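# Move the blue carton from the wall shelf onto the desk

## Task

Pull the blue carton out of the line of cartons on the wall-mounted shelf and set it down on the desk. The brown cartons must stay exactly where they were, neither moved nor rotated. The robot must not tip over or finish leaning, or the attempt fails. The carton has to rest on the desk by itself, not because the robot is holding it. Finally open the gripper and back the robot away.

## Robot and tools

Robot: a Hello Robot Stretch 3 with one arm. It has a two-wheel differential base, a lift that runs up a mast, and a telescoping arm that reaches out to the robot's RIGHT side, ending in a wrist and a two-finger gripper. The base cannot slide sideways, so you move the gripper forward or back by driving. The base is 0.33 m long and 0.34 m wide and spins about the point between its drive wheels, 0.05 m behind its front edge. With the arm pulled in and the wrist folded, the wrist pokes 0.06 m beyond the right side and a spin sweeps a 0.28 m radius; an unfolded, level gripper reaches past that circle. Each finger pad has a grip force of only about 25 N here, and loose objects may now and then get a brief shove from outside.

Frames: the base frame has its origin on the floor midway between the drive wheels, x forward, y left, z up. hand_pose is reported in it, located where the fingertips meet when closed; with all wrist joints at zero its x axis is up, y points back along the arm toward the mast, z toward the rear. Pads are round, 0.04 m across, and sit slightly nearer the wrist when wide open. The odometry frame is the base frame as it was when the scene began.

execute_actions: argument "actions" is a list holding one action or nothing (empty = just report state and images). Optional "cameras" lists names from head_camera, nav_camera, wrist_camera, all; omitted, null or ["all"] returns every camera, [] returns none, an unknown name rejects the call. An action may contain:
- "base": exactly one of {"translate_m": d}, a straight drive offset in metres from the base position in the latest reported state, forward positive, range -1 to 1; or {"rotate_rad": d}, an on-the-spot turn offset in radians, counter-clockwise (left) positive, range -3.2 to 3.2.
- "joints": one object for the single arm and head, giving absolute targets by name: lift_m 0 to 1.1 m (arm height), arm_m 0 to 0.52 m (extension), wrist_yaw_rad -1.345 to 4.42 (0 along the arm, positive toward the front, 3.0 folded over the base), wrist_pitch_rad -1.57 to 0.451 (0 level, negative tips fingers down), wrist_roll_rad -2.911 to 2.911 (0 = fingers side by side, level), gripper_m -0.089 to 0.179 (bigger is wider; true fingertip gap is about 0.007 less when nearly shut, 0.025 less when fully open, zero below 0.007), head_pan_rad -3.953 to 1.73 (0 forward, positive left, -1.57 looks along the arm), head_tilt_rad -1.53 to 0.419 (negative down). Done tolerances: ±0.004 for lift, arm and gripper; ±0.02 for yaw, roll, pan, tilt; ±0.05 for pitch.
- "contact_limits": {"arm_m": effort %, 1 to 100}; the arm stops (contact_stop) when its effort hits that level (negative when retracting) and holds no harder than that until the next action. Too small stops it immediately; values above the maximum are clipped.
All motions in an action start at once and may finish at different times; one action runs at most 15 s. Anything you leave out may still be driving toward an earlier target without the status showing it. Bad keys or out-of-range numbers reject the call and nothing moves. If a result reports a stop, the remaining execute_actions, wait and finished_scene calls in that same reply are skipped.

wait: {"seconds": 0 to 10}; commands nothing and returns the same report as an empty action. zoom_image: {"camera", "region": [x0, y0, x1, y1]} in pixels of that camera's most recent full image, origin top-left, at most 504 by 504. finished_scene: {"scene": current scene number}; irreversible, the goal must already hold stably.

Results: joint_positions; base_status and joint_status per motion: done (for the base, wheels turned the full amount even if slipping), off_target (resting short, possibly still pushing), contact_stop, time_out, torque_fault (after the last three the old target is dropped). on_its_own covers what you did not command; "held at" is the held target, not the actual position. motor_effort in % of maximum, positive toward larger joint values, peak during the last action in brackets; readings carry fixed biases and noise, and a rest effort flagged out of range suggests pushing or a load. Positive wheel effort drives forward. lidar_m: 12 distances in metres, 30-degree sectors starting straight ahead and going counter-clockwise (4th left, 7th behind, 10th right), "-" for nothing seen; the scan plane is 0.17 m above the floor, range 0.15 to 12 m, blind to clear objects, thin legs and the robot, and partly blocked by the mast and a low lift. wrist_depth_mm and head_depth_mm: 7x7 median depths from top-left (wrist 45 to 1000, head 280 to 4000, head grid follows the sideways image). base_odometry counts wheel turns; heading -3.142 to 3.142, left positive; turned_by_wheels and turned_by_imu give turning since the previous report; base_tilt in degrees, forward/right positive, with a fixed error up to about 4 degrees.

Cameras: head_camera (896x504) and nav_camera (672x504 fisheye) move with the head; wrist_camera (644x364) rides on the gripper. Calibration gives K and T_world_to_cam mapping base-frame points into each camera, with small errors that grow for the wrist camera at long reach.

Cautions: the arm and lift go slack after a contact_stop; a slack lift may sag under load or be pushed up when closing fingers on a surface. Base, wrist and head have no contact stop and keep pushing; wrist servos shut off for 10 s under sustained strain. Grip by commanding gripper_m below the object width; release by going at least 0.02 above the touch value; neither reading nor status proves a hold, and over-squeezing triggers a stall guard. Fold or unfold the wrist only with lift_m 0.32 to 0.95, wrist_pitch_rad -0.4 and roll near 0; once folded the lift may go to 0.25. Keep pitch at -0.5 or lower when yaw is below -0.4. Fast base speed (0.30 m/s, 1.9 rad/s) needs lift_m under 0.30, arm_m under 0.03, wrist_yaw_rad over 2.54; otherwise 0.10 m/s and 0.63 rad/s. Pushing against something rigid with the gripper above roughly 0.45 m, repeating a push after a contact_stop, raising the contact limit, or driving while holding or hooking something fixed can tip the robot. If it leans, reverse the last move in small steps, free the gripper, and lower lift_m to about 0.2 if needed. Avoid drops, slams and hard pushes. The robot keeps its last command while you think.

Each tool is called as name(argument=value, ...), one argument or row to a line, values as JSON.

## Session

execute_actions(
  actions=[],
)

Scene clock: 0.00 s.
base_odometry: x=+0.000 y=+0.000 heading=+0.000 (m, m, rad; odometry frame)
turned_by_wheels: +0.000 (rad since the last result)
turned_by_imu: +0.000 (rad since the last result)
base_tilt: forward=-0.5 right=-1.3 (deg)
lidar_m: 1.53 1.52 1.73 2.02 2.30 2.62 1.84 1.86 2.55 2.26 2.26 1.79
head_depth_mm: 1630 1633 1638 1635 1639 1664 1653 / 1583 1587 1589 1579 1596 1578 1597 / 1535 1536 1532 1538 1531 1545 1555 / 1505 1497 1493 1510 1504 1513 1516 / 1469 1461 1474 1467 1478 1463 1471 / 1424 1426 1435 1432 1441 1433 1444 / 1381 1389 1402 1395 1398 1394 1398
base_status: not commanded
joint_positions: lift_m=+0.528 arm_m=-0.003 wrist_yaw_rad=+2.942 wrist_pitch_rad=-0.489 wrist_roll_rad=+0.006 gripper_m=+0.037 head_pan_rad=+0.005 head_tilt_rad=-0.003
joint_status: not commanded
motor_effort: left_wheel=+0 right_wheel=+1 lift_m=+40 arm_m=+0 wrist_yaw_rad=+0 wrist_pitch_rad=+8 wrist_roll_rad=+0 gripper_m=-1 head_pan_rad=+1 head_tilt_rad=+2 (%)
hand_pose: x=+0.0214 y=+0.0682 z=+0.5255 quat_wxyz=(+0.239, +0.701, +0.101, +0.664) (m; base frame)
wrist_depth_mm: - - - - - - - / - - - - - - - / - - - - - - - / - - - - - - - / 822 834 - 867 907 911 934 / 700 717 709 734 766 775 777 / 623 633 658 663 654 673 679
pictures: head_camera (sideways: a quarter turn clockwise sets it upright), nav_camera (sideways: a quarter turn counterclockwise sets it upright), wrist_camera
Images, in order (width x height): head_camera 896x504, nav_camera 672x504, wrist_camera 644x364.

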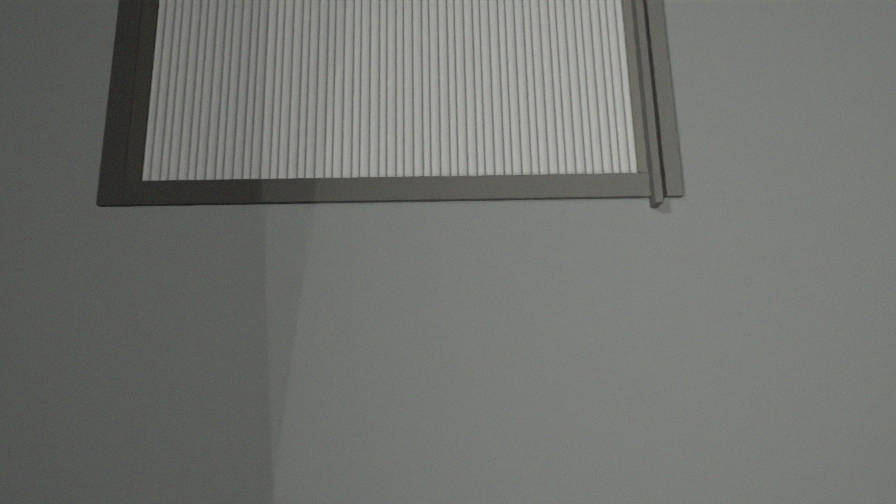

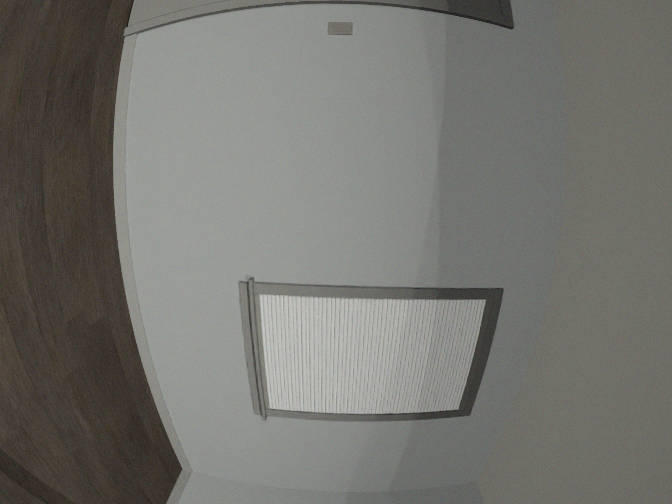

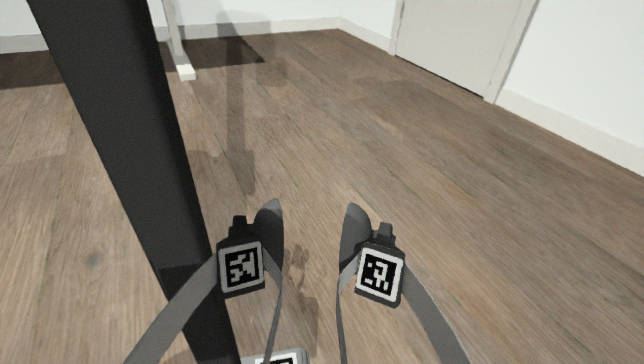

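execute_actions(
  actions=[
    {"joints":{"head_pan_rad":-2.2,"head_tilt_rad":-0.3}},
  ],
  cameras=["head_camera","nav_camera"],
)

execute_actions(
  actions=[
    {"joints":{"head_pan_rad":1.7,"head_tilt_rad":-0.3}},
  ],
  cameras=["head_camera","nav_camera"],
)

Scene clock: 6.10 s.
base_odometry: x=+0.000 y=+0.000 heading=+0.000 (m, m, rad; odometry frame)
turned_by_wheels: +0.000 (rad since the last result)
turned_by_imu: +0.001 (rad since the last result)
base_tilt: forward=-0.4 right=-1.2 (deg)
lidar_m: 1.53 1.53 1.73 2.02 2.30 2.61 1.85 1.86 2.55 2.26 2.25 1.79
head_depth_mm: 1993 2124 2182 2322 2366 1930 1517 / 2138 2231 2366 2468 2554 1913 1513 / 2297 2408 2569 2710 2612 1927 1518 / 2464 2606 2744 2950 2651 1940 1519 / 2645 2758 2919 3047 2671 1942 1538 / 2503 2562 2700 2760 2687 1947 1544 / 2277 2382 2418 2491 2586 1949 1543
base_status: not commanded
joint_positions: lift_m=+0.528 arm_m=-0.003 wrist_yaw_rad=+2.942 wrist_pitch_rad=-0.489 wrist_roll_rad=+0.006 gripper_m=+0.037 head_pan_rad=-2.193 head_tilt_rad=-0.296
joint_status: all done
motor_effort: left_wheel=+0(0) right_wheel=+1(1) lift_m=+40(40) arm_m=+0(0) wrist_yaw_rad=+0(0) wrist_pitch_rad=+8(8) wrist_roll_rad=+0(0) gripper_m=+0(1) head_pan_rad=-4(37) head_tilt_rad=-3(33) (%)
hand_pose: x=+0.0214 y=+0.0682 z=+0.5255 quat_wxyz=(+0.239, +0.701, +0.101, +0.664) (m; base frame)
wrist_depth_mm: - - - - - - - / - - - - - - - / - - - - - - - / 984 - - - - - - / 840 834 - 877 903 906 930 / 716 721 705 748 759 782 791 / 626 629 661 658 660 673 678
pictures: head_camera (sideways: a quarter turn clockwise sets it upright), nav_camera (sideways: a quarter turn counterclockwise sets it upright)
camera_calibration (this result's frames):
head_camera: T_world_to_cam=[[0.175024, 0.227075, -0.958021, 1.26882], [0.827854, -0.560643, 0.0183568, -0.0249335], [-0.532939, -0.796315, -0.286111, 0.330023], [0, 0, 0, 1]] pos_world=[-0.0255497, -0.0392934, 1.31043]
nav_camera: T_world_to_cam=[[-0.153941, -0.256261, 0.954271, -1.20445], [-0.824348, 0.565766, 0.0189495, 0.0343064], [-0.54475, -0.783734, -0.298343, 0.345636], [0, 0, 0, 1]] pos_world=[0.0311515, -0.0571765, 1.25184]
Images, in order (width x height): head_camera 896x504, nav_camera 672x504.

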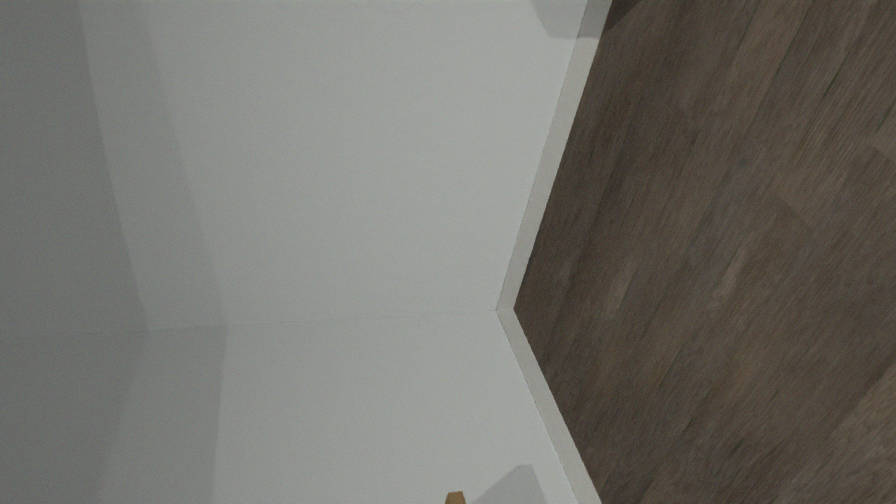

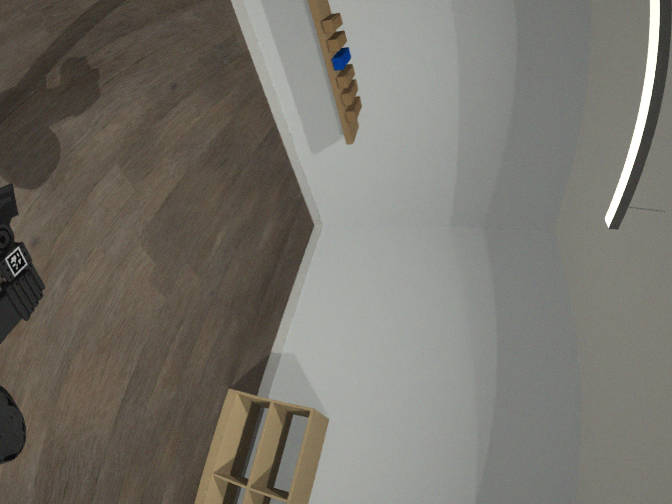

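Scene clock: 8.57 s.
base_odometry: x=+0.000 y=+0.000 heading=+0.000 (m, m, rad; odometry frame)
turned_by_wheels: +0.000 (rad since the last result)
turned_by_imu: +0.000 (rad since the last result)
base_tilt: forward=-0.6 right=-1.2 (deg)
lidar_m: 1.53 1.52 1.74 2.02 2.30 2.61 1.84 1.86 2.55 2.26 2.25 1.79
head_depth_mm: 2230 2371 2481 2645 2605 1920 1507 / 2223 2336 2468 2618 2599 1916 1518 / 2193 2299 2408 2574 2635 1927 1515 / 2192 2273 2369 2480 2543 1939 1532 / 2129 2222 2382 2139 2588 1951 1526 / 2100 2182 2313 2131 2552 1941 1538 / 2090 2164 2308 2174 2537 - -
base_status: not commanded
joint_positions: lift_m=+0.528 arm_m=-0.003 wrist_yaw_rad=+2.942 wrist_pitch_rad=-0.489 wrist_roll_rad=+0.006 gripper_m=+0.037 head_pan_rad=+1.693 head_tilt_rad=-0.296
joint_status: all done
motor_effort: left_wheel=+1(0) right_wheel=+1(1) lift_m=+40(40) arm_m=+0(0) wrist_yaw_rad=-1(1) wrist_pitch_rad=+8(8) wrist_roll_rad=+0(0) gripper_m=+0(0) head_pan_rad=+2(35) head_tilt_rad=-3(2) (%)
hand_pose: x=+0.0214 y=+0.0682 z=+0.5255 quat_wxyz=(+0.239, +0.701, +0.101, +0.664) (m; base frame)
wrist_depth_mm: - - - - - - - / - - - - - - - / - - - - - - - / - - - - - - - / 822 833 - 877 902 909 921 / 711 718 712 744 768 778 783 / 617 624 657 656 658 663 686
pictures: head_camera (sideways: a quarter turn clockwise sets it upright), nav_camera (sideways: a quarter turn counterclockwise sets it upright)
camera_calibration (this result's frames):
head_camera: T_world_to_cam=[[0.0249913, -0.285608, -0.958021, 1.26973], [-0.988802, -0.148097, 0.0183568, -0.0138519], [-0.147123, 0.946834, -0.286111, 0.32767], [0, 0, 0, 1]] pos_world=[0.00277868, 0.0503452, 1.31043]
nav_camera: T_world_to_cam=[[-0.0602686, 0.292806, 0.954271, -1.20502], [0.989692, 0.141952, 0.0189495, 0.0232408], [-0.129912, 0.945576, -0.298343, 0.343105], [0, 0, 0, 1]] pos_world=[-0.0510526, 0.0251059, 1.25184]
Images, in order (width x height): head_camera 896x504, nav_camera 672x504.

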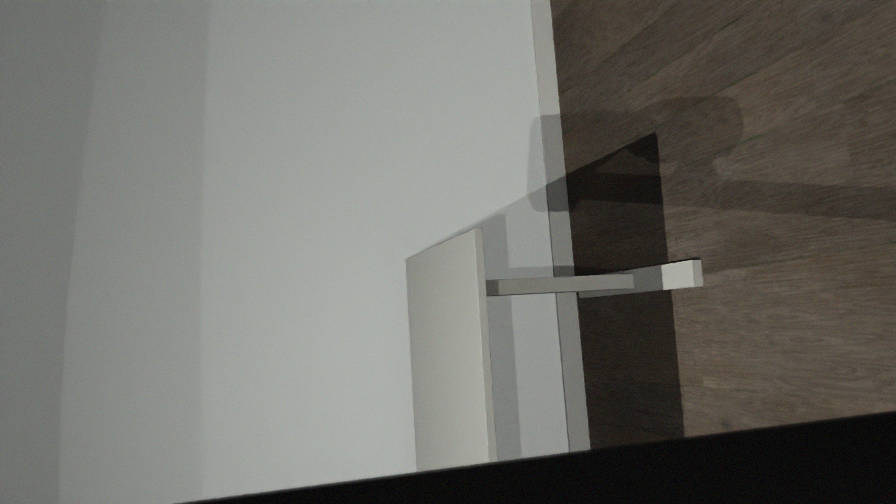

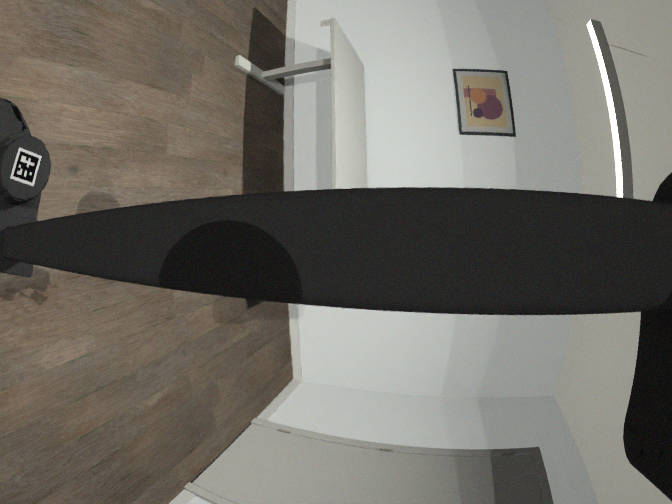

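execute_actions(
  actions=[
    {"joints":{"head_pan_rad":-1.65,"head_tilt_rad":-0.25}},
  ],
  cameras=["head_camera"],
)

Scene clock: 18.43 s.
base_odometry: x=+0.000 y=+0.000 heading=+0.000 (m, m, rad; odometry frame)
turned_by_wheels: +0.000 (rad since the last result)
turned_by_imu: +0.001 (rad since the last result)
base_tilt: forward=-0.6 right=-1.3 (deg)
lidar_m: 1.53 1.52 1.73 2.02 2.30 2.60 1.84 1.86 2.55 2.26 2.25 1.79
head_depth_mm: 2269 2417 2569 2647 2755 2001 1575 / 2260 2302 2460 2569 2643 2018 1583 / 2133 2230 2335 2429 2566 2016 1570 / 2069 2178 2263 2345 2466 2030 1586 / 2009 2091 2187 2255 2390 2036 1592 / 1939 2021 2115 2155 2312 2048 1593 / 1882 1945 2030 2117 2219 2057 1585
base_status: not commanded
joint_positions: lift_m=+0.528 arm_m=-0.003 wrist_yaw_rad=+2.942 wrist_pitch_rad=-0.489 wrist_roll_rad=+0.006 gripper_m=+0.037 head_pan_rad=-1.643 head_tilt_rad=-0.261
joint_status: all done
motor_effort: left_wheel=+1(1) right_wheel=+1(1) lift_m=+40(40) arm_m=+0(0) wrist_yaw_rad=+0(0) wrist_pitch_rad=+8(8) wrist_roll_rad=+0(0) gripper_m=+0(0) head_pan_rad=-5(36) head_tilt_rad=+7(17) (%)
hand_pose: x=+0.0214 y=+0.0682 z=+0.5255 quat_wxyz=(+0.239, +0.701, +0.101, +0.664) (m; base frame)
wrist_depth_mm: - - - - - - - / - - - - - - - / - - - - - - - / - - - - - - - / 831 833 - 880 911 928 937 / 710 717 712 746 758 773 779 / 622 627 666 654 658 669 683
pictures: head_camera (sideways: a quarter turn clockwise sets it upright)
camera_calibration (this result's frames):
head_camera: T_world_to_cam=[[0.028059, 0.250905, -0.967605, 1.28224], [0.998853, -0.0446163, 0.0173959, -0.0247265], [-0.0388062, -0.966983, -0.251869, 0.282442], [0, 0, 0, 1]] pos_world=[-0.000319697, -0.0497057, 1.31227]
Images, in order (width x height): head_camera 896x504.

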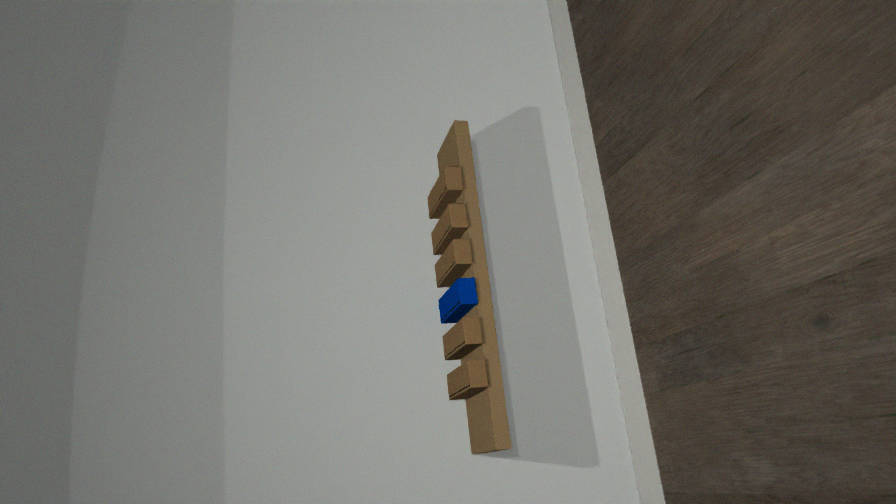

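execute_actions(
  actions=[
    {"base":{"rotate_rad":-1.666},"joints":{"lift_m":0.27,"head_pan_rad":0,"head_tilt_rad":-0.4}},
  ],
  cameras=[],
)

execute_actions(
  actions=[
    {"base":{"translate_m":1.0}},
  ],
  cameras=[],
)

execute_actions(
  actions=[
    {"base":{"translate_m":0.36}},
  ],
  cameras=[],
)

execute_actions(
  actions=[
    {"base":{"rotate_rad":1.986},"joints":{"head_pan_rad":-1.57,"head_tilt_rad":-0.6}},
  ],
  cameras=["head_camera"],
)

Scene clock: 33.20 s.
base_odometry: x=+0.000 y=+0.000 heading=-1.666 (m, m, rad; odometry frame)
turned_by_wheels: -1.666 (rad since the last result)
turned_by_imu: -1.636 (rad since the last result)
base_tilt: forward=-0.6 right=-1.2 (deg)
lidar_m: 2.28 2.26 1.90 1.54 1.53 1.67 2.51 2.02 2.30 1.85 1.86 2.44
head_depth_mm: 2250 2402 2638 2806 2221 1706 1391 / 2198 2353 2497 2705 2255 1718 1399 / 2115 2235 2377 2618 2197 1722 1392 / 2047 2165 2271 2484 2208 1734 1400 / 1946 2079 2207 2390 2251 1723 1408 / 1889 2028 2124 2316 2274 1730 1413 / 1844 1970 2068 2213 2266 1732 1411
base_status: done
joint_positions: lift_m=+0.271 arm_m=-0.003 wrist_yaw_rad=+2.942 wrist_pitch_rad=-0.490 wrist_roll_rad=+0.006 gripper_m=+0.037 head_pan_rad=-0.007 head_tilt_rad=-0.395
joint_status: all done
motor_effort: left_wheel=+2(12) right_wheel=-1(6) lift_m=+22(36) arm_m=+0(0) wrist_yaw_rad=+0(0) wrist_pitch_rad=+9(9) wrist_roll_rad=+0(0) gripper_m=+0(0) head_pan_rad=+2(36) head_tilt_rad=-4(24) (%)
hand_pose: x=+0.0214 y=+0.0681 z=+0.2674 quat_wxyz=(+0.240, +0.701, +0.102, +0.664) (m; base frame)
wrist_depth_mm: - - - - - - - / 957 - - - - - - / 731 - 774 808 834 857 880 / 599 - 625 638 651 673 690 / 492 505 - 545 540 546 563 / - - - 445 462 465 478 / - - - 397 396 400 406
pictures: none
No camera images: the call's "cameras" was empty. Leave "cameras" out to get every camera's image.

Scene clock: 38.23 s.
base_odometry: x=-0.095 y=-0.995 heading=-1.666 (m, m, rad; odometry frame)
turned_by_wheels: +0.000 (rad since the last result)
turned_by_imu: +0.000 (rad since the last result)
base_tilt: forward=-0.5 right=-1.2 (deg)
lidar_m: 1.34 1.33 1.45 1.91 1.89 2.06 2.99 3.05 1.86 1.56 1.87 1.66
head_depth_mm: 1325 1431 1552 1652 1844 1711 1381 / 1274 1369 1472 1563 1760 1701 1385 / 1224 1315 1415 1464 1666 1717 1398 / 1182 1266 1369 1421 1592 1662 1400 / 1156 1220 1308 1384 1517 1618 1392 / 1110 1182 1261 1333 1185 1578 1401 / 1078 1136 1210 1293 1182 1494 1407
base_status: done
joint_positions: lift_m=+0.271 arm_m=-0.003 wrist_yaw_rad=+2.942 wrist_pitch_rad=-0.490 wrist_roll_rad=+0.006 gripper_m=+0.037 head_pan_rad=-0.007 head_tilt_rad=-0.396
joint_status: not commanded
motor_effort: left_wheel=+2(13) right_wheel=-1(6) lift_m=+22(22) arm_m=+0(0) wrist_yaw_rad=+0(1) wrist_pitch_rad=+9(9) wrist_roll_rad=+0(0) gripper_m=+0(0) head_pan_rad=+2(2) head_tilt_rad=-3(3) (%)
hand_pose: x=+0.0214 y=+0.0681 z=+0.2674 quat_wxyz=(+0.240, +0.701, +0.102, +0.664) (m; base frame)
wrist_depth_mm: - - - - - - - / 978 - - - - - - / 742 - 775 811 832 862 888 / 589 - 624 633 650 672 683 / 490 503 - 546 539 550 556 / - - - 444 462 466 474 / - - - 399 397 404 408
pictures: none
No camera images: the call's "cameras" was empty. Leave "cameras" out to get every camera's image.

Scene clock: 41.10 s.
base_odometry: x=-0.129 y=-1.354 heading=-1.666 (m, m, rad; odometry frame)
turned_by_wheels: +0.000 (rad since the last result)
turned_by_imu: +0.000 (rad since the last result)
base_tilt: forward=-0.6 right=-1.2 (deg)
lidar_m: 1.00 1.00 1.09 1.69 2.02 2.21 3.31 3.37 1.99 1.59 1.74 1.24
head_depth_mm: 982 1058 1150 1249 1318 1529 1383 / 946 1015 1096 1195 1091 1435 1396 / 916 975 1047 1141 1024 1364 1395 / 887 938 1010 1081 1012 1289 1367 / 848 903 966 1044 1054 903 1321 / 824 876 936 1000 1040 871 1276 / 796 847 895 965 1014 849 1219
base_status: done
joint_positions: lift_m=+0.271 arm_m=-0.003 wrist_yaw_rad=+2.942 wrist_pitch_rad=-0.490 wrist_roll_rad=+0.006 gripper_m=+0.037 head_pan_rad=-0.007 head_tilt_rad=-0.396
joint_status: not commanded
motor_effort: left_wheel=+3(12) right_wheel=-1(6) lift_m=+22(22) arm_m=+0(0) wrist_yaw_rad=+0(0) wrist_pitch_rad=+9(8) wrist_roll_rad=+0(0) gripper_m=+0(0) head_pan_rad=+2(2) head_tilt_rad=-3(3) (%)
hand_pose: x=+0.0214 y=+0.0681 z=+0.2674 quat_wxyz=(+0.240, +0.701, +0.102, +0.664) (m; base frame)
wrist_depth_mm: - - - - - 918 757 / 973 - - - - 982 799 / 743 - 777 798 828 850 805 / 590 - 627 645 656 669 686 / 494 503 - 545 544 548 563 / - - - 443 459 469 476 / - - - 400 399 403 414
pictures: none
No camera images: the call's "cameras" was empty. Leave "cameras" out to get every camera's image.

Scene clock: 43.50 s.
base_odometry: x=-0.129 y=-1.354 heading=+0.320 (m, m, rad; odometry frame)
turned_by_wheels: +1.986 (rad since the last result)
turned_by_imu: +1.943 (rad since the last result)
base_tilt: forward=-0.5 right=-1.2 (deg)
lidar_m: 2.02 2.10 2.92 3.32 1.99 1.60 1.74 1.38 1.03 1.00 1.04 1.46
head_depth_mm: 814 897 998 1004 1289 1415 1223 / 817 901 1005 1010 1298 1415 1221 / 822 905 1011 997 1305 1428 1228 / 824 907 1014 1045 1333 1434 1232 / 827 912 1021 1044 1324 1440 1239 / 828 917 1026 1099 1337 1466 1240 / 831 921 1029 1105 1333 1468 1241
base_status: done
joint_positions: lift_m=+0.271 arm_m=-0.003 wrist_yaw_rad=+2.942 wrist_pitch_rad=-0.490 wrist_roll_rad=+0.006 gripper_m=+0.037 head_pan_rad=-1.563 head_tilt_rad=-0.593
joint_status: all done
motor_effort: left_wheel=-1(11) right_wheel=+3(14) lift_m=+22(22) arm_m=+0(0) wrist_yaw_rad=+0(0) wrist_pitch_rad=+8(9) wrist_roll_rad=+0(0) gripper_m=+0(0) head_pan_rad=-5(37) head_tilt_rad=-5(29) (%)
hand_pose: x=+0.0214 y=+0.0680 z=+0.2674 quat_wxyz=(+0.240, +0.701, +0.102, +0.664) (m; base frame)
wrist_depth_mm: - - - - - - - / 969 - - - - - - / 738 - 783 794 827 870 877 / 596 - 619 637 654 665 684 / 501 504 - 540 550 548 561 / - - - 448 460 466 472 / - - - 399 396 403 410
pictures: head_camera (sideways: a quarter turn clockwise sets it upright)
camera_calibration (this result's frames):
head_camera: T_world_to_cam=[[0.00560388, 0.5541, -0.832431, 1.106], [0.999287, 0.0279875, 0.0253568, -0.0350839], [0.0373479, -0.83198, -0.553548, 0.674554], [0, 0, 0, 1]] pos_world=[0.00366782, -0.0506369, 1.29496]
Images, in order (width x height): head_camera 896x504.

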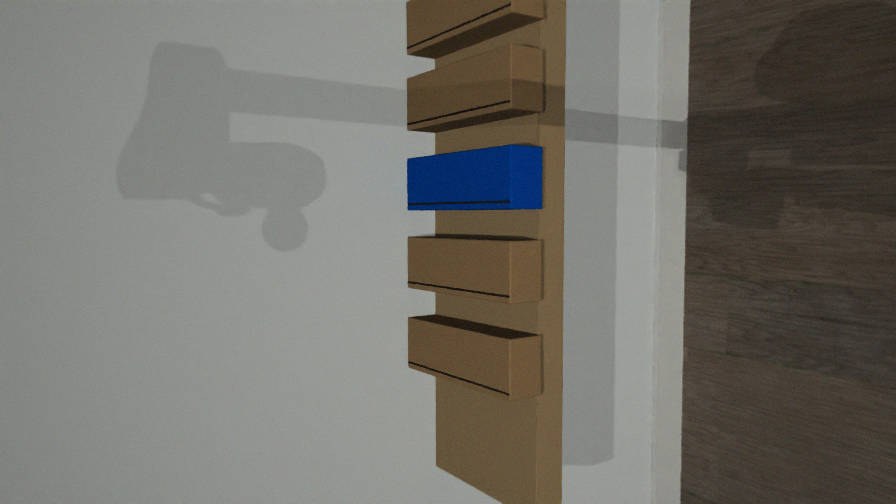

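execute_actions(
  actions=[
    {"joints":{"lift_m":0.6,"wrist_pitch_rad":-0.4}},
  ],
  cameras=[],
)

execute_actions(
  actions=[
    {"joints":{"wrist_yaw_rad":0,"gripper_m":0.12}},
  ],
  cameras=[],
)

execute_actions(
  actions=[
    {"joints":{"wrist_pitch_rad":0,"head_tilt_rad":-0.75}},
  ],
)

Scene clock: 59.53 s.
base_odometry: x=-0.129 y=-1.354 heading=+0.320 (m, m, rad; odometry frame)
turned_by_wheels: +0.000 (rad since the last result)
turned_by_imu: +0.001 (rad since the last result)
base_tilt: forward=-0.5 right=-1.1 (deg)
lidar_m: 2.02 2.11 2.91 3.33 1.99 1.59 1.74 1.38 1.03 1.00 1.05 1.45
head_depth_mm: 813 895 995 1005 1288 1412 1220 / 819 902 1001 1005 1294 1410 1223 / 821 904 1010 994 1308 1439 1230 / 827 915 1017 1043 1310 1446 1237 / 828 915 1023 1051 1329 1449 1237 / 830 912 1026 1098 1340 1467 1240 / 832 922 1033 1102 1348 1476 1257
base_status: not commanded
joint_positions: lift_m=+0.599 arm_m=-0.003 wrist_yaw_rad=+2.942 wrist_pitch_rad=-0.420 wrist_roll_rad=+0.006 gripper_m=+0.037 head_pan_rad=-1.563 head_tilt_rad=-0.593
joint_status: all done
motor_effort: left_wheel=-2(1) right_wheel=+3(3) lift_m=+56(60) arm_m=+0(0) wrist_yaw_rad=+0(1) wrist_pitch_rad=+10(12) wrist_roll_rad=+0(0) gripper_m=+0(0) head_pan_rad=-4(4) head_tilt_rad=-5(5) (%)
hand_pose: x=+0.0233 y=+0.0772 z=+0.6116 quat_wxyz=(+0.216, +0.704, +0.077, +0.672) (m; base frame)
wrist_depth_mm: - - - - - - - / - - - - - - - / - - - - - - - / - - - - - - - / 976 985 - - - - - / 822 841 824 879 912 919 940 / 712 740 751 762 772 787 793
pictures: none
No camera images: the call's "cameras" was empty. Leave "cameras" out to get every camera's image.

Scene clock: 62.00 s.
base_odometry: x=-0.129 y=-1.354 heading=+0.320 (m, m, rad; odometry frame)
turned_by_wheels: +0.000 (rad since the last result)
turned_by_imu: +0.000 (rad since the last result)
base_tilt: forward=-0.5 right=-1.4 (deg)
lidar_m: 2.01 2.12 2.92 3.36 2.00 1.59 1.74 1.38 1.03 1.00 1.04 1.45
head_depth_mm: 813 898 994 1004 1291 1409 1215 / 819 901 1006 1009 1299 1425 1246 / 821 903 1010 997 1303 1428 1232 / 824 908 1013 1039 1311 1434 1253 / 825 916 1020 1052 1331 1459 1241 / 834 925 1024 1094 1330 1462 1244 / 835 921 1031 1099 1350 1465 1252
base_status: not commanded
joint_positions: lift_m=+0.599 arm_m=-0.003 wrist_yaw_rad=+0.002 wrist_pitch_rad=-0.420 wrist_roll_rad=+0.006 gripper_m=+0.120 head_pan_rad=-1.563 head_tilt_rad=-0.593
joint_status: all done
motor_effort: left_wheel=-1(1) right_wheel=+3(3) lift_m=+56(56) arm_m=+0(0) wrist_yaw_rad=-2(1) wrist_pitch_rad=+10(10) wrist_roll_rad=+0(0) gripper_m=+0(100) head_pan_rad=-4(4) head_tilt_rad=-6(5) (%)
hand_pose: x=-0.0211 y=-0.3666 z=+0.6116 quat_wxyz=(+0.690, +0.148, -0.693, -0.147) (m; base frame)
wrist_depth_mm: 456 452 457 457 454 449 439 / 777 757 764 752 747 740 745 / 847 853 846 829 832 828 816 / 958 937 943 938 921 900 899 / 986 995 - - - - - / 837 821 862 883 899 936 946 / 730 730 747 752 781 777 802
pictures: none
No camera images: the call's "cameras" was empty. Leave "cameras" out to get every camera's image.

Scene clock: 63.07 s.
base_odometry: x=-0.129 y=-1.354 heading=+0.320 (m, m, rad; odometry frame)
turned_by_wheels: +0.000 (rad since the last result)
turned_by_imu: +0.000 (rad since the last result)
base_tilt: forward=-0.6 right=-1.2 (deg)
lidar_m: 2.02 2.11 2.92 3.33 1.99 1.59 1.74 1.39 1.03 1.00 1.04 1.45
head_depth_mm: 835 946 1014 926 1455 1314 1152 / 835 950 1023 956 1463 1300 1169 / 844 952 1030 943 1466 1322 - / 842 951 1038 962 1491 1298 1159 / 849 959 1046 969 1480 1329 1158 / 853 969 1065 972 1497 1346 1170 / 855 971 1082 1008 1515 1335 1171
base_status: not commanded
joint_positions: lift_m=+0.599 arm_m=-0.003 wrist_yaw_rad=+0.002 wrist_pitch_rad=-0.024 wrist_roll_rad=+0.006 gripper_m=+0.120 head_pan_rad=-1.563 head_tilt_rad=-0.740
joint_status: all done
motor_effort: left_wheel=-2(1) right_wheel=+3(3) lift_m=+57(57) arm_m=+0(0) wrist_yaw_rad=-2(2) wrist_pitch_rad=+12(12) wrist_roll_rad=+0(1) gripper_m=+0(0) head_pan_rad=-3(3) head_tilt_rad=-7(26) (%)
hand_pose: x=-0.0209 y=-0.3980 z=+0.7078 quat_wxyz=(+0.705, +0.010, -0.709, -0.008) (m; base frame)
wrist_depth_mm: 708 720 714 713 711 715 708 / 737 736 724 748 743 733 721 / 766 752 754 760 746 754 763 / 776 512 516 521 522 515 519 / 824 806 829 813 826 806 822 / 848 852 851 838 847 842 838 / 889 874 867 872 882 883 877
pictures: head_camera (sideways: a quarter turn clockwise sets it upright), nav_camera (sideways: a quarter turn counterclockwise sets it upright), wrist_camera
camera_calibration (this result's frames):
head_camera: T_world_to_cam=[[0.00473217, 0.670377, -0.742005, 0.988129], [0.999319, 0.0239855, 0.0280433, -0.0385766], [0.036597, -0.741633, -0.669807, 0.825799], [0, 0, 0, 1]] pos_world=[0.00365257, -0.049055, 1.2874]
nav_camera: T_world_to_cam=[[0.0294741, -0.678828, 0.733706, -0.917923], [-0.999373, -0.0344084, 0.00831155, 0.0492316], [0.0196035, -0.733491, -0.679417, 0.838022], [0, 0, 0, 1]] pos_world=[0.0598275, -0.0067359, 1.24244]
wrist_camera: T_world_to_cam=[[-0.99831, 0.0318792, 0.0485907, -0.0504359], [-0.0411346, 0.203009, -0.978312, 0.797607], [-0.0410522, -0.978658, -0.201355, -0.0839181], [0, 0, 0, 1]] pos_world=[-0.0209864, -0.242441, 0.765863]
Images, in order (width x height): head_camera 896x504, nav_camera 672x504, wrist_camera 644x364.

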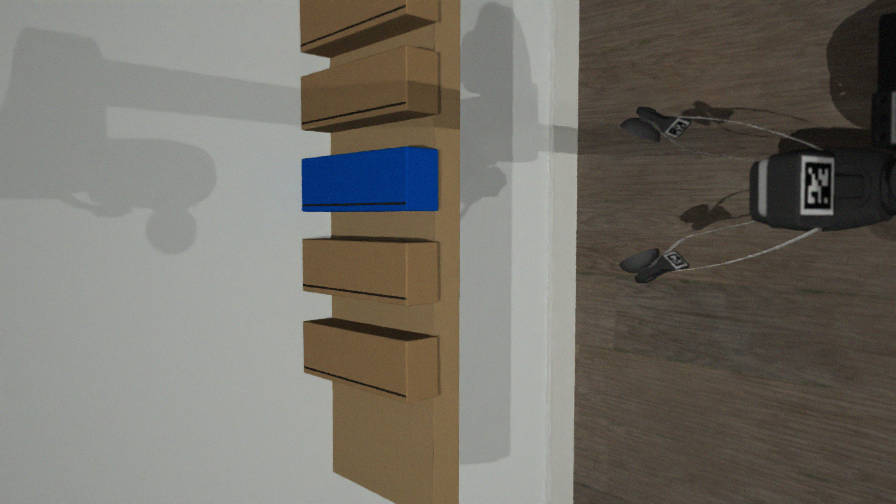

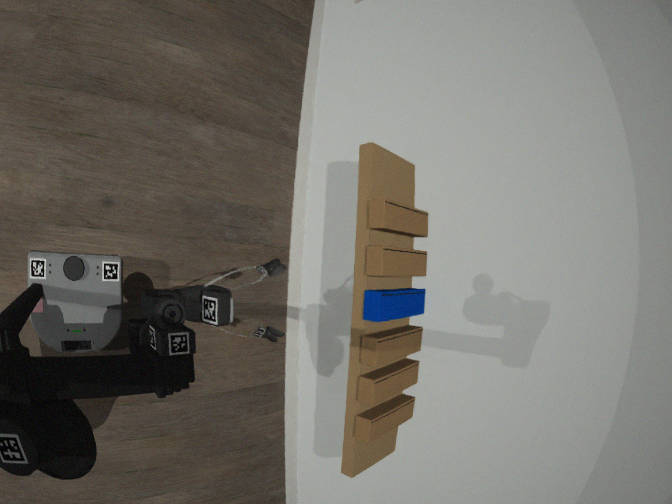

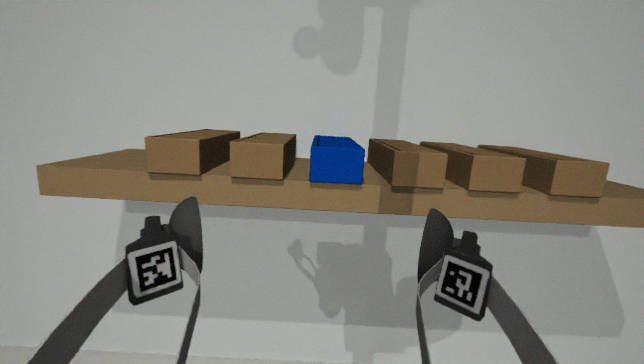

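execute_actions(
  actions=[
    {"base":{"translate_m":-0.043},"joints":{"gripper_m":0.112,"arm_m":0.25,"wrist_pitch_rad":0.03,"lift_m":0.597}},
  ],
  cameras=["head_camera","wrist_camera"],
)

Scene clock: 73.20 s.
base_odometry: x=-0.170 y=-1.367 heading=+0.320 (m, m, rad; odometry frame)
turned_by_wheels: +0.000 (rad since the last result)
turned_by_imu: +0.001 (rad since the last result)
base_tilt: forward=-0.6 right=-1.1 (deg)
lidar_m: 2.06 2.15 2.96 3.33 1.96 1.56 1.69 1.39 1.03 1.00 1.05 1.45
head_depth_mm: 833 941 1005 928 1457 1321 - / 836 948 1018 933 1444 1292 1149 / 841 952 1023 946 - 1302 1165 / 843 956 1028 957 1476 1318 1162 / 848 958 1037 978 1494 1331 1166 / 850 963 1039 951 1487 1326 1162 / 853 962 1081 1007 1507 1340 1173
base_status: done
joint_positions: lift_m=+0.598 arm_m=+0.250 wrist_yaw_rad=+0.001 wrist_pitch_rad=+0.007 wrist_roll_rad=+0.006 gripper_m=+0.112 head_pan_rad=-1.563 head_tilt_rad=-0.741
joint_status: all done
motor_effort: left_wheel=-1(9) right_wheel=+3(4) lift_m=+22(53) arm_m=+4(5) wrist_yaw_rad=-1(2) wrist_pitch_rad=+12(13) wrist_roll_rad=+0(0) gripper_m=-1(100) head_pan_rad=-4(4) head_tilt_rad=-7(7) (%)
hand_pose: x=-0.0213 y=-0.6509 z=+0.7140 quat_wxyz=(+0.705, -0.002, -0.709, +0.002) (m; base frame)
wrist_depth_mm: 474 478 478 477 471 480 475 / 490 488 483 487 487 491 490 / 505 506 505 507 505 503 509 / 290 246 313 281 356 348 392 / 263 247 263 251 292 254 251 / 269 270 268 270 268 268 269 / 568 569 575 570 567 574 573
pictures: head_camera (sideways: a quarter turn clockwise sets it upright), wrist_camera
camera_calibration (this result's frames):
head_camera: T_world_to_cam=[[0.00476035, 0.670649, -0.74176, 0.987809], [0.99932, 0.0239301, 0.0280492, -0.0385843], [0.0365616, -0.741389, -0.670079, 0.826152], [0, 0, 0, 1]] pos_world=[0.00365031, -0.0490496, 1.28739]
wrist_camera: T_world_to_cam=[[-0.998269, 0.0346715, 0.0475043, -0.0404076], [-0.0408498, 0.172315, -0.984195, 0.839188], [-0.0423092, -0.984432, -0.1706, -0.355928], [0, 0, 0, 1]] pos_world=[-0.021116, -0.49359, 0.767123]
Images, in order (width x height): head_camera 896x504, wrist_camera 644x364.

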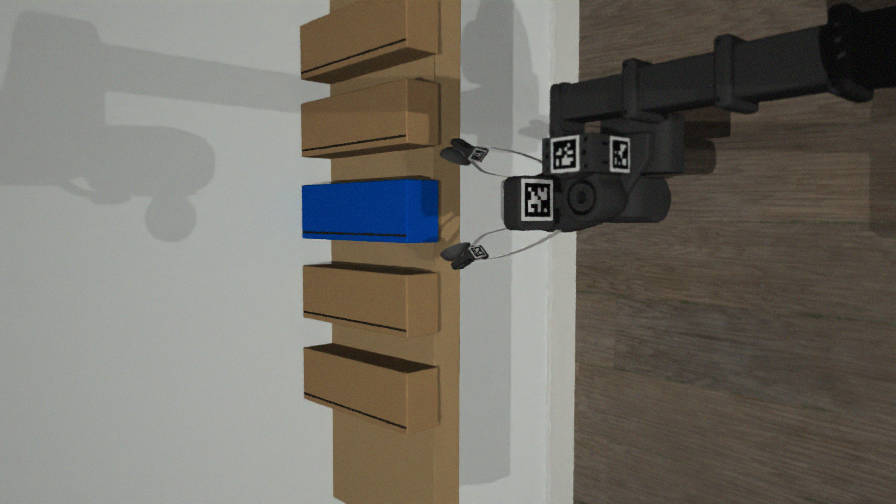

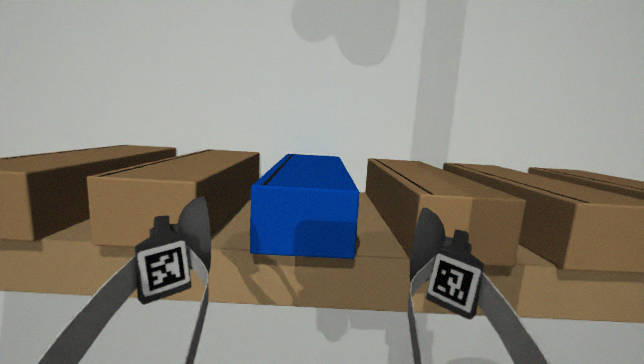

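execute_actions(
  actions=[
    {"joints":{"gripper_m":0.104,"arm_m":0.33,"lift_m":0.585}},
  ],
  cameras=["head_camera","wrist_camera"],
)

Scene clock: 87.77 s.
base_odometry: x=-0.170 y=-1.367 heading=+0.320 (m, m, rad; odometry frame)
turned_by_wheels: +0.000 (rad since the last result)
turned_by_imu: +0.001 (rad since the last result)
base_tilt: forward=-0.6 right=-1.3 (deg)
lidar_m: 2.06 2.15 2.96 3.34 1.96 1.56 1.70 1.38 1.03 1.00 1.04 1.45
head_depth_mm: 835 939 1013 929 1452 1305 1168 / 842 944 1024 932 - 1307 1146 / 840 952 1028 938 - 1308 1157 / 841 954 1029 948 1475 1321 1156 / 848 957 1033 969 1480 1325 1157 / 852 962 1042 957 1500 1331 1161 / 856 969 1077 1009 1507 1342 1172
base_status: not commanded
joint_positions: lift_m=+0.586 arm_m=+0.330 wrist_yaw_rad=+0.001 wrist_pitch_rad=+0.007 wrist_roll_rad=+0.006 gripper_m=+0.104 head_pan_rad=-1.563 head_tilt_rad=-0.741
joint_status: all done
motor_effort: left_wheel=-1(1) right_wheel=+3(3) lift_m=+22(23) arm_m=+4(3) wrist_yaw_rad=-1(1) wrist_pitch_rad=+12(12) wrist_roll_rad=+0(0) gripper_m=-1(100) head_pan_rad=-3(4) head_tilt_rad=-7(6) (%)
hand_pose: x=-0.0213 y=-0.7309 z=+0.7020 quat_wxyz=(+0.705, -0.002, -0.709, +0.002) (m; base frame)
wrist_depth_mm: 399 398 399 399 401 400 400 / 413 408 411 410 414 413 411 / 418 423 421 426 419 425 422 / 163 191 245 205 298 250 282 / 166 167 166 166 222 166 166 / 181 181 183 171 183 172 172 / 187 187 188 187 187 188 188
pictures: head_camera (sideways: a quarter turn clockwise sets it upright), wrist_camera
camera_calibration (this result's frames):
head_camera: T_world_to_cam=[[0.00476035, 0.670649, -0.741759, 0.987809], [0.99932, 0.0239301, 0.0280493, -0.0385843], [0.0365616, -0.741389, -0.670079, 0.826153], [0, 0, 0, 1]] pos_world=[0.00365031, -0.0490496, 1.28739]
wrist_camera: T_world_to_cam=[[-0.998269, 0.0346729, 0.0475032, -0.037062], [-0.0408498, 0.172284, -0.9842, 0.841145], [-0.0423091, -0.984437, -0.170569, -0.436757], [0, 0, 0, 1]] pos_world=[-0.021116, -0.573591, 0.755118]
Images, in order (width x height): head_camera 896x504, wrist_camera 644x364.

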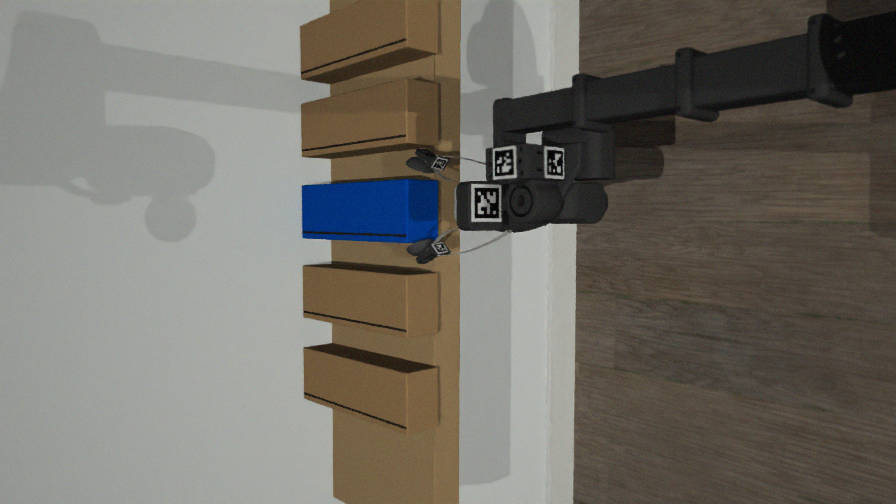

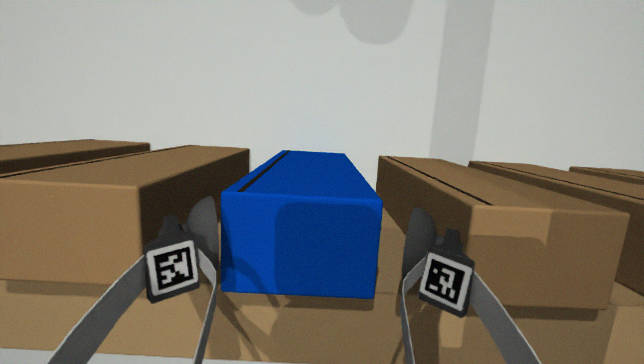

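execute_actions(
  actions=[
    {"base":{"translate_m":-0.004},"joints":{"arm_m":0.37},"contact_limits":{"arm_m":15}},
  ],
  cameras=["head_camera","wrist_camera"],
)

Scene clock: 109.20 s.
base_odometry: x=-0.174 y=-1.369 heading=+0.320 (m, m, rad; odometry frame)
turned_by_wheels: +0.000 (rad since the last result)
turned_by_imu: +0.001 (rad since the last result)
base_tilt: forward=-0.5 right=-1.3 (deg)
lidar_m: 2.06 2.16 2.97 3.33 1.96 1.56 1.69 1.38 1.03 1.00 1.04 1.45
head_depth_mm: 837 942 1010 925 1466 1309 1168 / 834 949 1023 924 1452 1290 1141 / 840 945 1026 902 1469 1318 1159 / 843 950 1034 953 1482 1325 1156 / 845 958 1041 966 1486 1328 1161 / 850 961 1044 950 1485 1332 1167 / 853 962 1077 1013 1508 1338 1174
base_status: done
joint_positions: lift_m=+0.586 arm_m=+0.369 wrist_yaw_rad=+0.001 wrist_pitch_rad=+0.007 wrist_roll_rad=+0.006 gripper_m=+0.104 head_pan_rad=-1.563 head_tilt_rad=-0.741
joint_status: all done
motor_effort: left_wheel=-1(7) right_wheel=+2(6) lift_m=+22(22) arm_m=+5(4) wrist_yaw_rad=-1(1) wrist_pitch_rad=+12(12) wrist_roll_rad=+0(0) gripper_m=-3(3) head_pan_rad=-3(4) head_tilt_rad=-6(7) (%)
contact_limits: arm_m 15 (drawing in: default 16, maximum 26; extending or still: default 22, maximum 35)
hand_pose: x=-0.0212 y=-0.7708 z=+0.7020 quat_wxyz=(+0.705, -0.002, -0.709, +0.002) (m; base frame)
wrist_depth_mm: 363 361 362 362 366 362 361 / 371 374 372 371 371 372 372 / 380 380 380 386 384 383 383 / 164 197 265 204 290 248 280 / 125 158 124 126 128 138 125 / 129 155 129 130 131 128 128 / - 143 142 134 144 143 132
pictures: head_camera (sideways: a quarter turn clockwise sets it upright), wrist_camera
camera_calibration (this result's frames):
head_camera: T_world_to_cam=[[0.00476043, 0.670649, -0.741759, 0.987809], [0.99932, 0.0239299, 0.0280493, -0.0385843], [0.0365615, -0.741389, -0.670079, 0.826153], [0, 0, 0, 1]] pos_world=[0.0036503, -0.0490496, 1.28739]
wrist_camera: T_world_to_cam=[[-0.99827, 0.0346578, 0.0475028, -0.0356867], [-0.0408519, 0.172283, -0.9842, 0.848015], [-0.0422941, -0.984438, -0.170569, -0.476016], [0, 0, 0, 1]] pos_world=[-0.0211145, -0.61347, 0.755118]
Images, in order (width x height): head_camera 896x504, wrist_camera 644x364.

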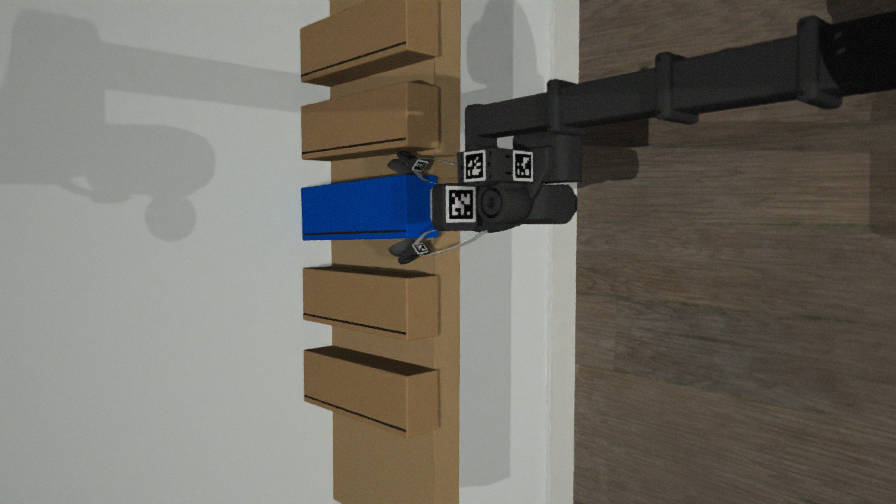

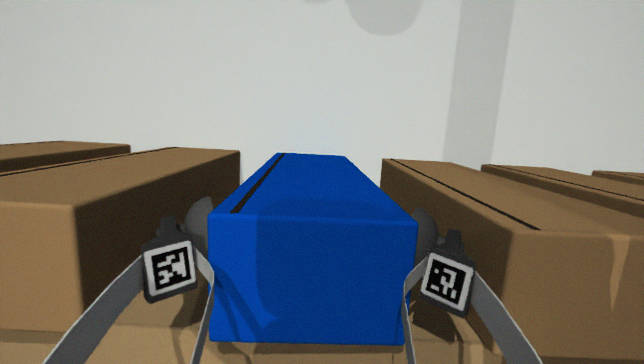

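execute_actions(
  actions=[
    {"joints":{"gripper_m":0.05}},
  ],
  cameras=[],
)

execute_actions(
  actions=[
    {"joints":{"arm_m":0.26}},
  ],
  cameras=["head_camera","wrist_camera"],
)

Scene clock: 115.53 s.
base_odometry: x=-0.174 y=-1.369 heading=+0.320 (m, m, rad; odometry frame)
turned_by_wheels: +0.000 (rad since the last result)
turned_by_imu: +0.001 (rad since the last result)
base_tilt: forward=-0.5 right=-1.2 (deg)
lidar_m: 2.06 2.15 2.95 3.32 1.96 1.55 1.69 1.38 1.03 1.00 1.04 1.45
head_depth_mm: 832 941 1011 927 1447 1308 1168 / 836 945 1025 923 1450 1299 1135 / 840 949 1028 905 1465 1327 1151 / 847 955 1031 953 1469 1318 1162 / 847 955 1037 973 1485 1347 1160 / 853 962 1041 953 1506 1328 1166 / 858 968 1087 1008 1500 1345 1165
base_status: not commanded
joint_positions: lift_m=+0.586 arm_m=+0.369 wrist_yaw_rad=+0.001 wrist_pitch_rad=+0.007 wrist_roll_rad=+0.006 gripper_m=+0.075 head_pan_rad=-1.563 head_tilt_rad=-0.741
joint_status: gripper_m off_target (ended at +0.075, target +0.050)
motor_effort: left_wheel=+0(1) right_wheel=+2(3) lift_m=+22(22) arm_m=+5(4) wrist_yaw_rad=-1(1) wrist_pitch_rad=+12(12) wrist_roll_rad=+0(0) gripper_m=-100(100) head_pan_rad=-4(4) head_tilt_rad=-7(6) (%)
hand_pose: x=-0.0212 y=-0.7708 z=+0.7020 quat_wxyz=(+0.705, -0.002, -0.709, +0.002) (m; base frame)
wrist_depth_mm: 360 362 362 362 360 362 361 / 372 371 374 372 371 374 373 / 380 378 382 383 384 381 384 / 164 197 266 204 291 249 281 / 125 158 124 126 128 138 125 / 129 155 129 129 131 128 128 / - 143 142 134 144 143 132
pictures: none
No camera images: the call's "cameras" was empty. Leave "cameras" out to get every camera's image.

Scene clock: 117.60 s.
base_odometry: x=-0.174 y=-1.369 heading=+0.320 (m, m, rad; odometry frame)
turned_by_wheels: +0.000 (rad since the last result)
turned_by_imu: +0.000 (rad since the last result)
base_tilt: forward=-0.6 right=-1.1 (deg)
lidar_m: 2.07 2.16 2.96 3.35 1.96 1.55 1.69 1.38 1.03 1.00 1.04 1.45
head_depth_mm: 832 943 1011 930 1451 1317 1160 / 840 947 1016 934 1447 1285 1155 / 841 950 1051 870 - 1292 1149 / 843 950 1056 934 1481 1330 1155 / 846 958 1039 966 1504 1331 1157 / 854 957 1045 950 1496 1338 1171 / 856 966 1078 1009 1510 1342 1167
base_status: not commanded
joint_positions: lift_m=+0.586 arm_m=+0.260 wrist_yaw_rad=+0.001 wrist_pitch_rad=+0.007 wrist_roll_rad=+0.006 gripper_m=+0.054 head_pan_rad=-1.563 head_tilt_rad=-0.741
joint_status: all done
on_its_own: gripper_m moved -0.021 to your old target +0.050
motor_effort: left_wheel=+0(2) right_wheel=+3(3) lift_m=+22(22) arm_m=-3(4) wrist_yaw_rad=-1(1) wrist_pitch_rad=+12(12) wrist_roll_rad=+0(0) gripper_m=-63(100) head_pan_rad=-4(3) head_tilt_rad=-7(6) (%)
hand_pose: x=-0.0212 y=-0.6618 z=+0.7020 quat_wxyz=(+0.705, -0.002, -0.709, +0.003) (m; base frame)
wrist_depth_mm: 467 465 467 463 471 462 464 / 477 479 476 478 477 484 479 / 488 488 486 495 494 493 494 / 255 232 270 203 284 276 284 / 251 238 127 128 130 240 240 / 256 257 132 132 133 256 257 / 557 564 555 136 551 559 559
pictures: head_camera (sideways: a quarter turn clockwise sets it upright), wrist_camera
camera_calibration (this result's frames):
head_camera: T_world_to_cam=[[0.00475969, 0.670735, -0.741682, 0.987708], [0.99932, 0.0239268, 0.0280511, -0.0385867], [0.036561, -0.741311, -0.670165, 0.826264], [0, 0, 0, 1]] pos_world=[0.0036503, -0.0490479, 1.28738]
wrist_camera: T_world_to_cam=[[-0.998274, 0.0345482, 0.047497, -0.039503], [-0.0408726, 0.172105, -0.98423, 0.829195], [-0.0421778, -0.984473, -0.170396, -0.3689], [0, 0, 0, 1]] pos_world=[-0.0211028, -0.504516, 0.755136]
Images, in order (width x height): head_camera 896x504, wrist_camera 644x364.

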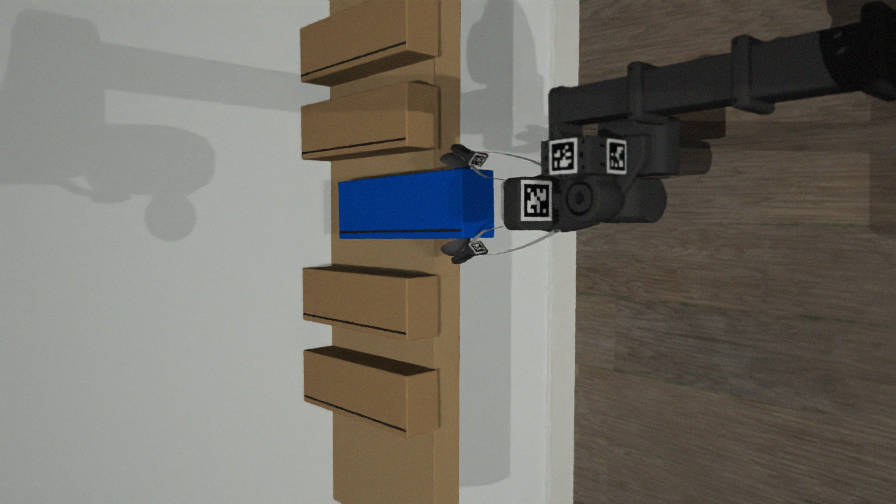

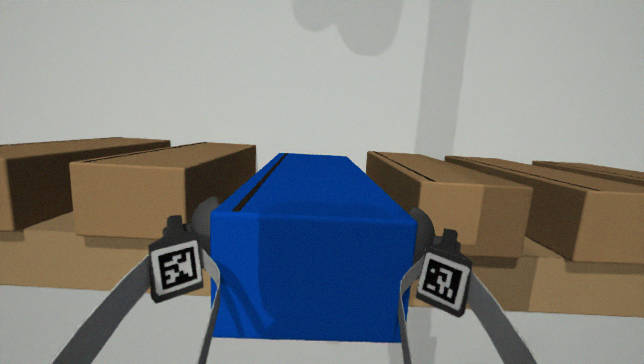

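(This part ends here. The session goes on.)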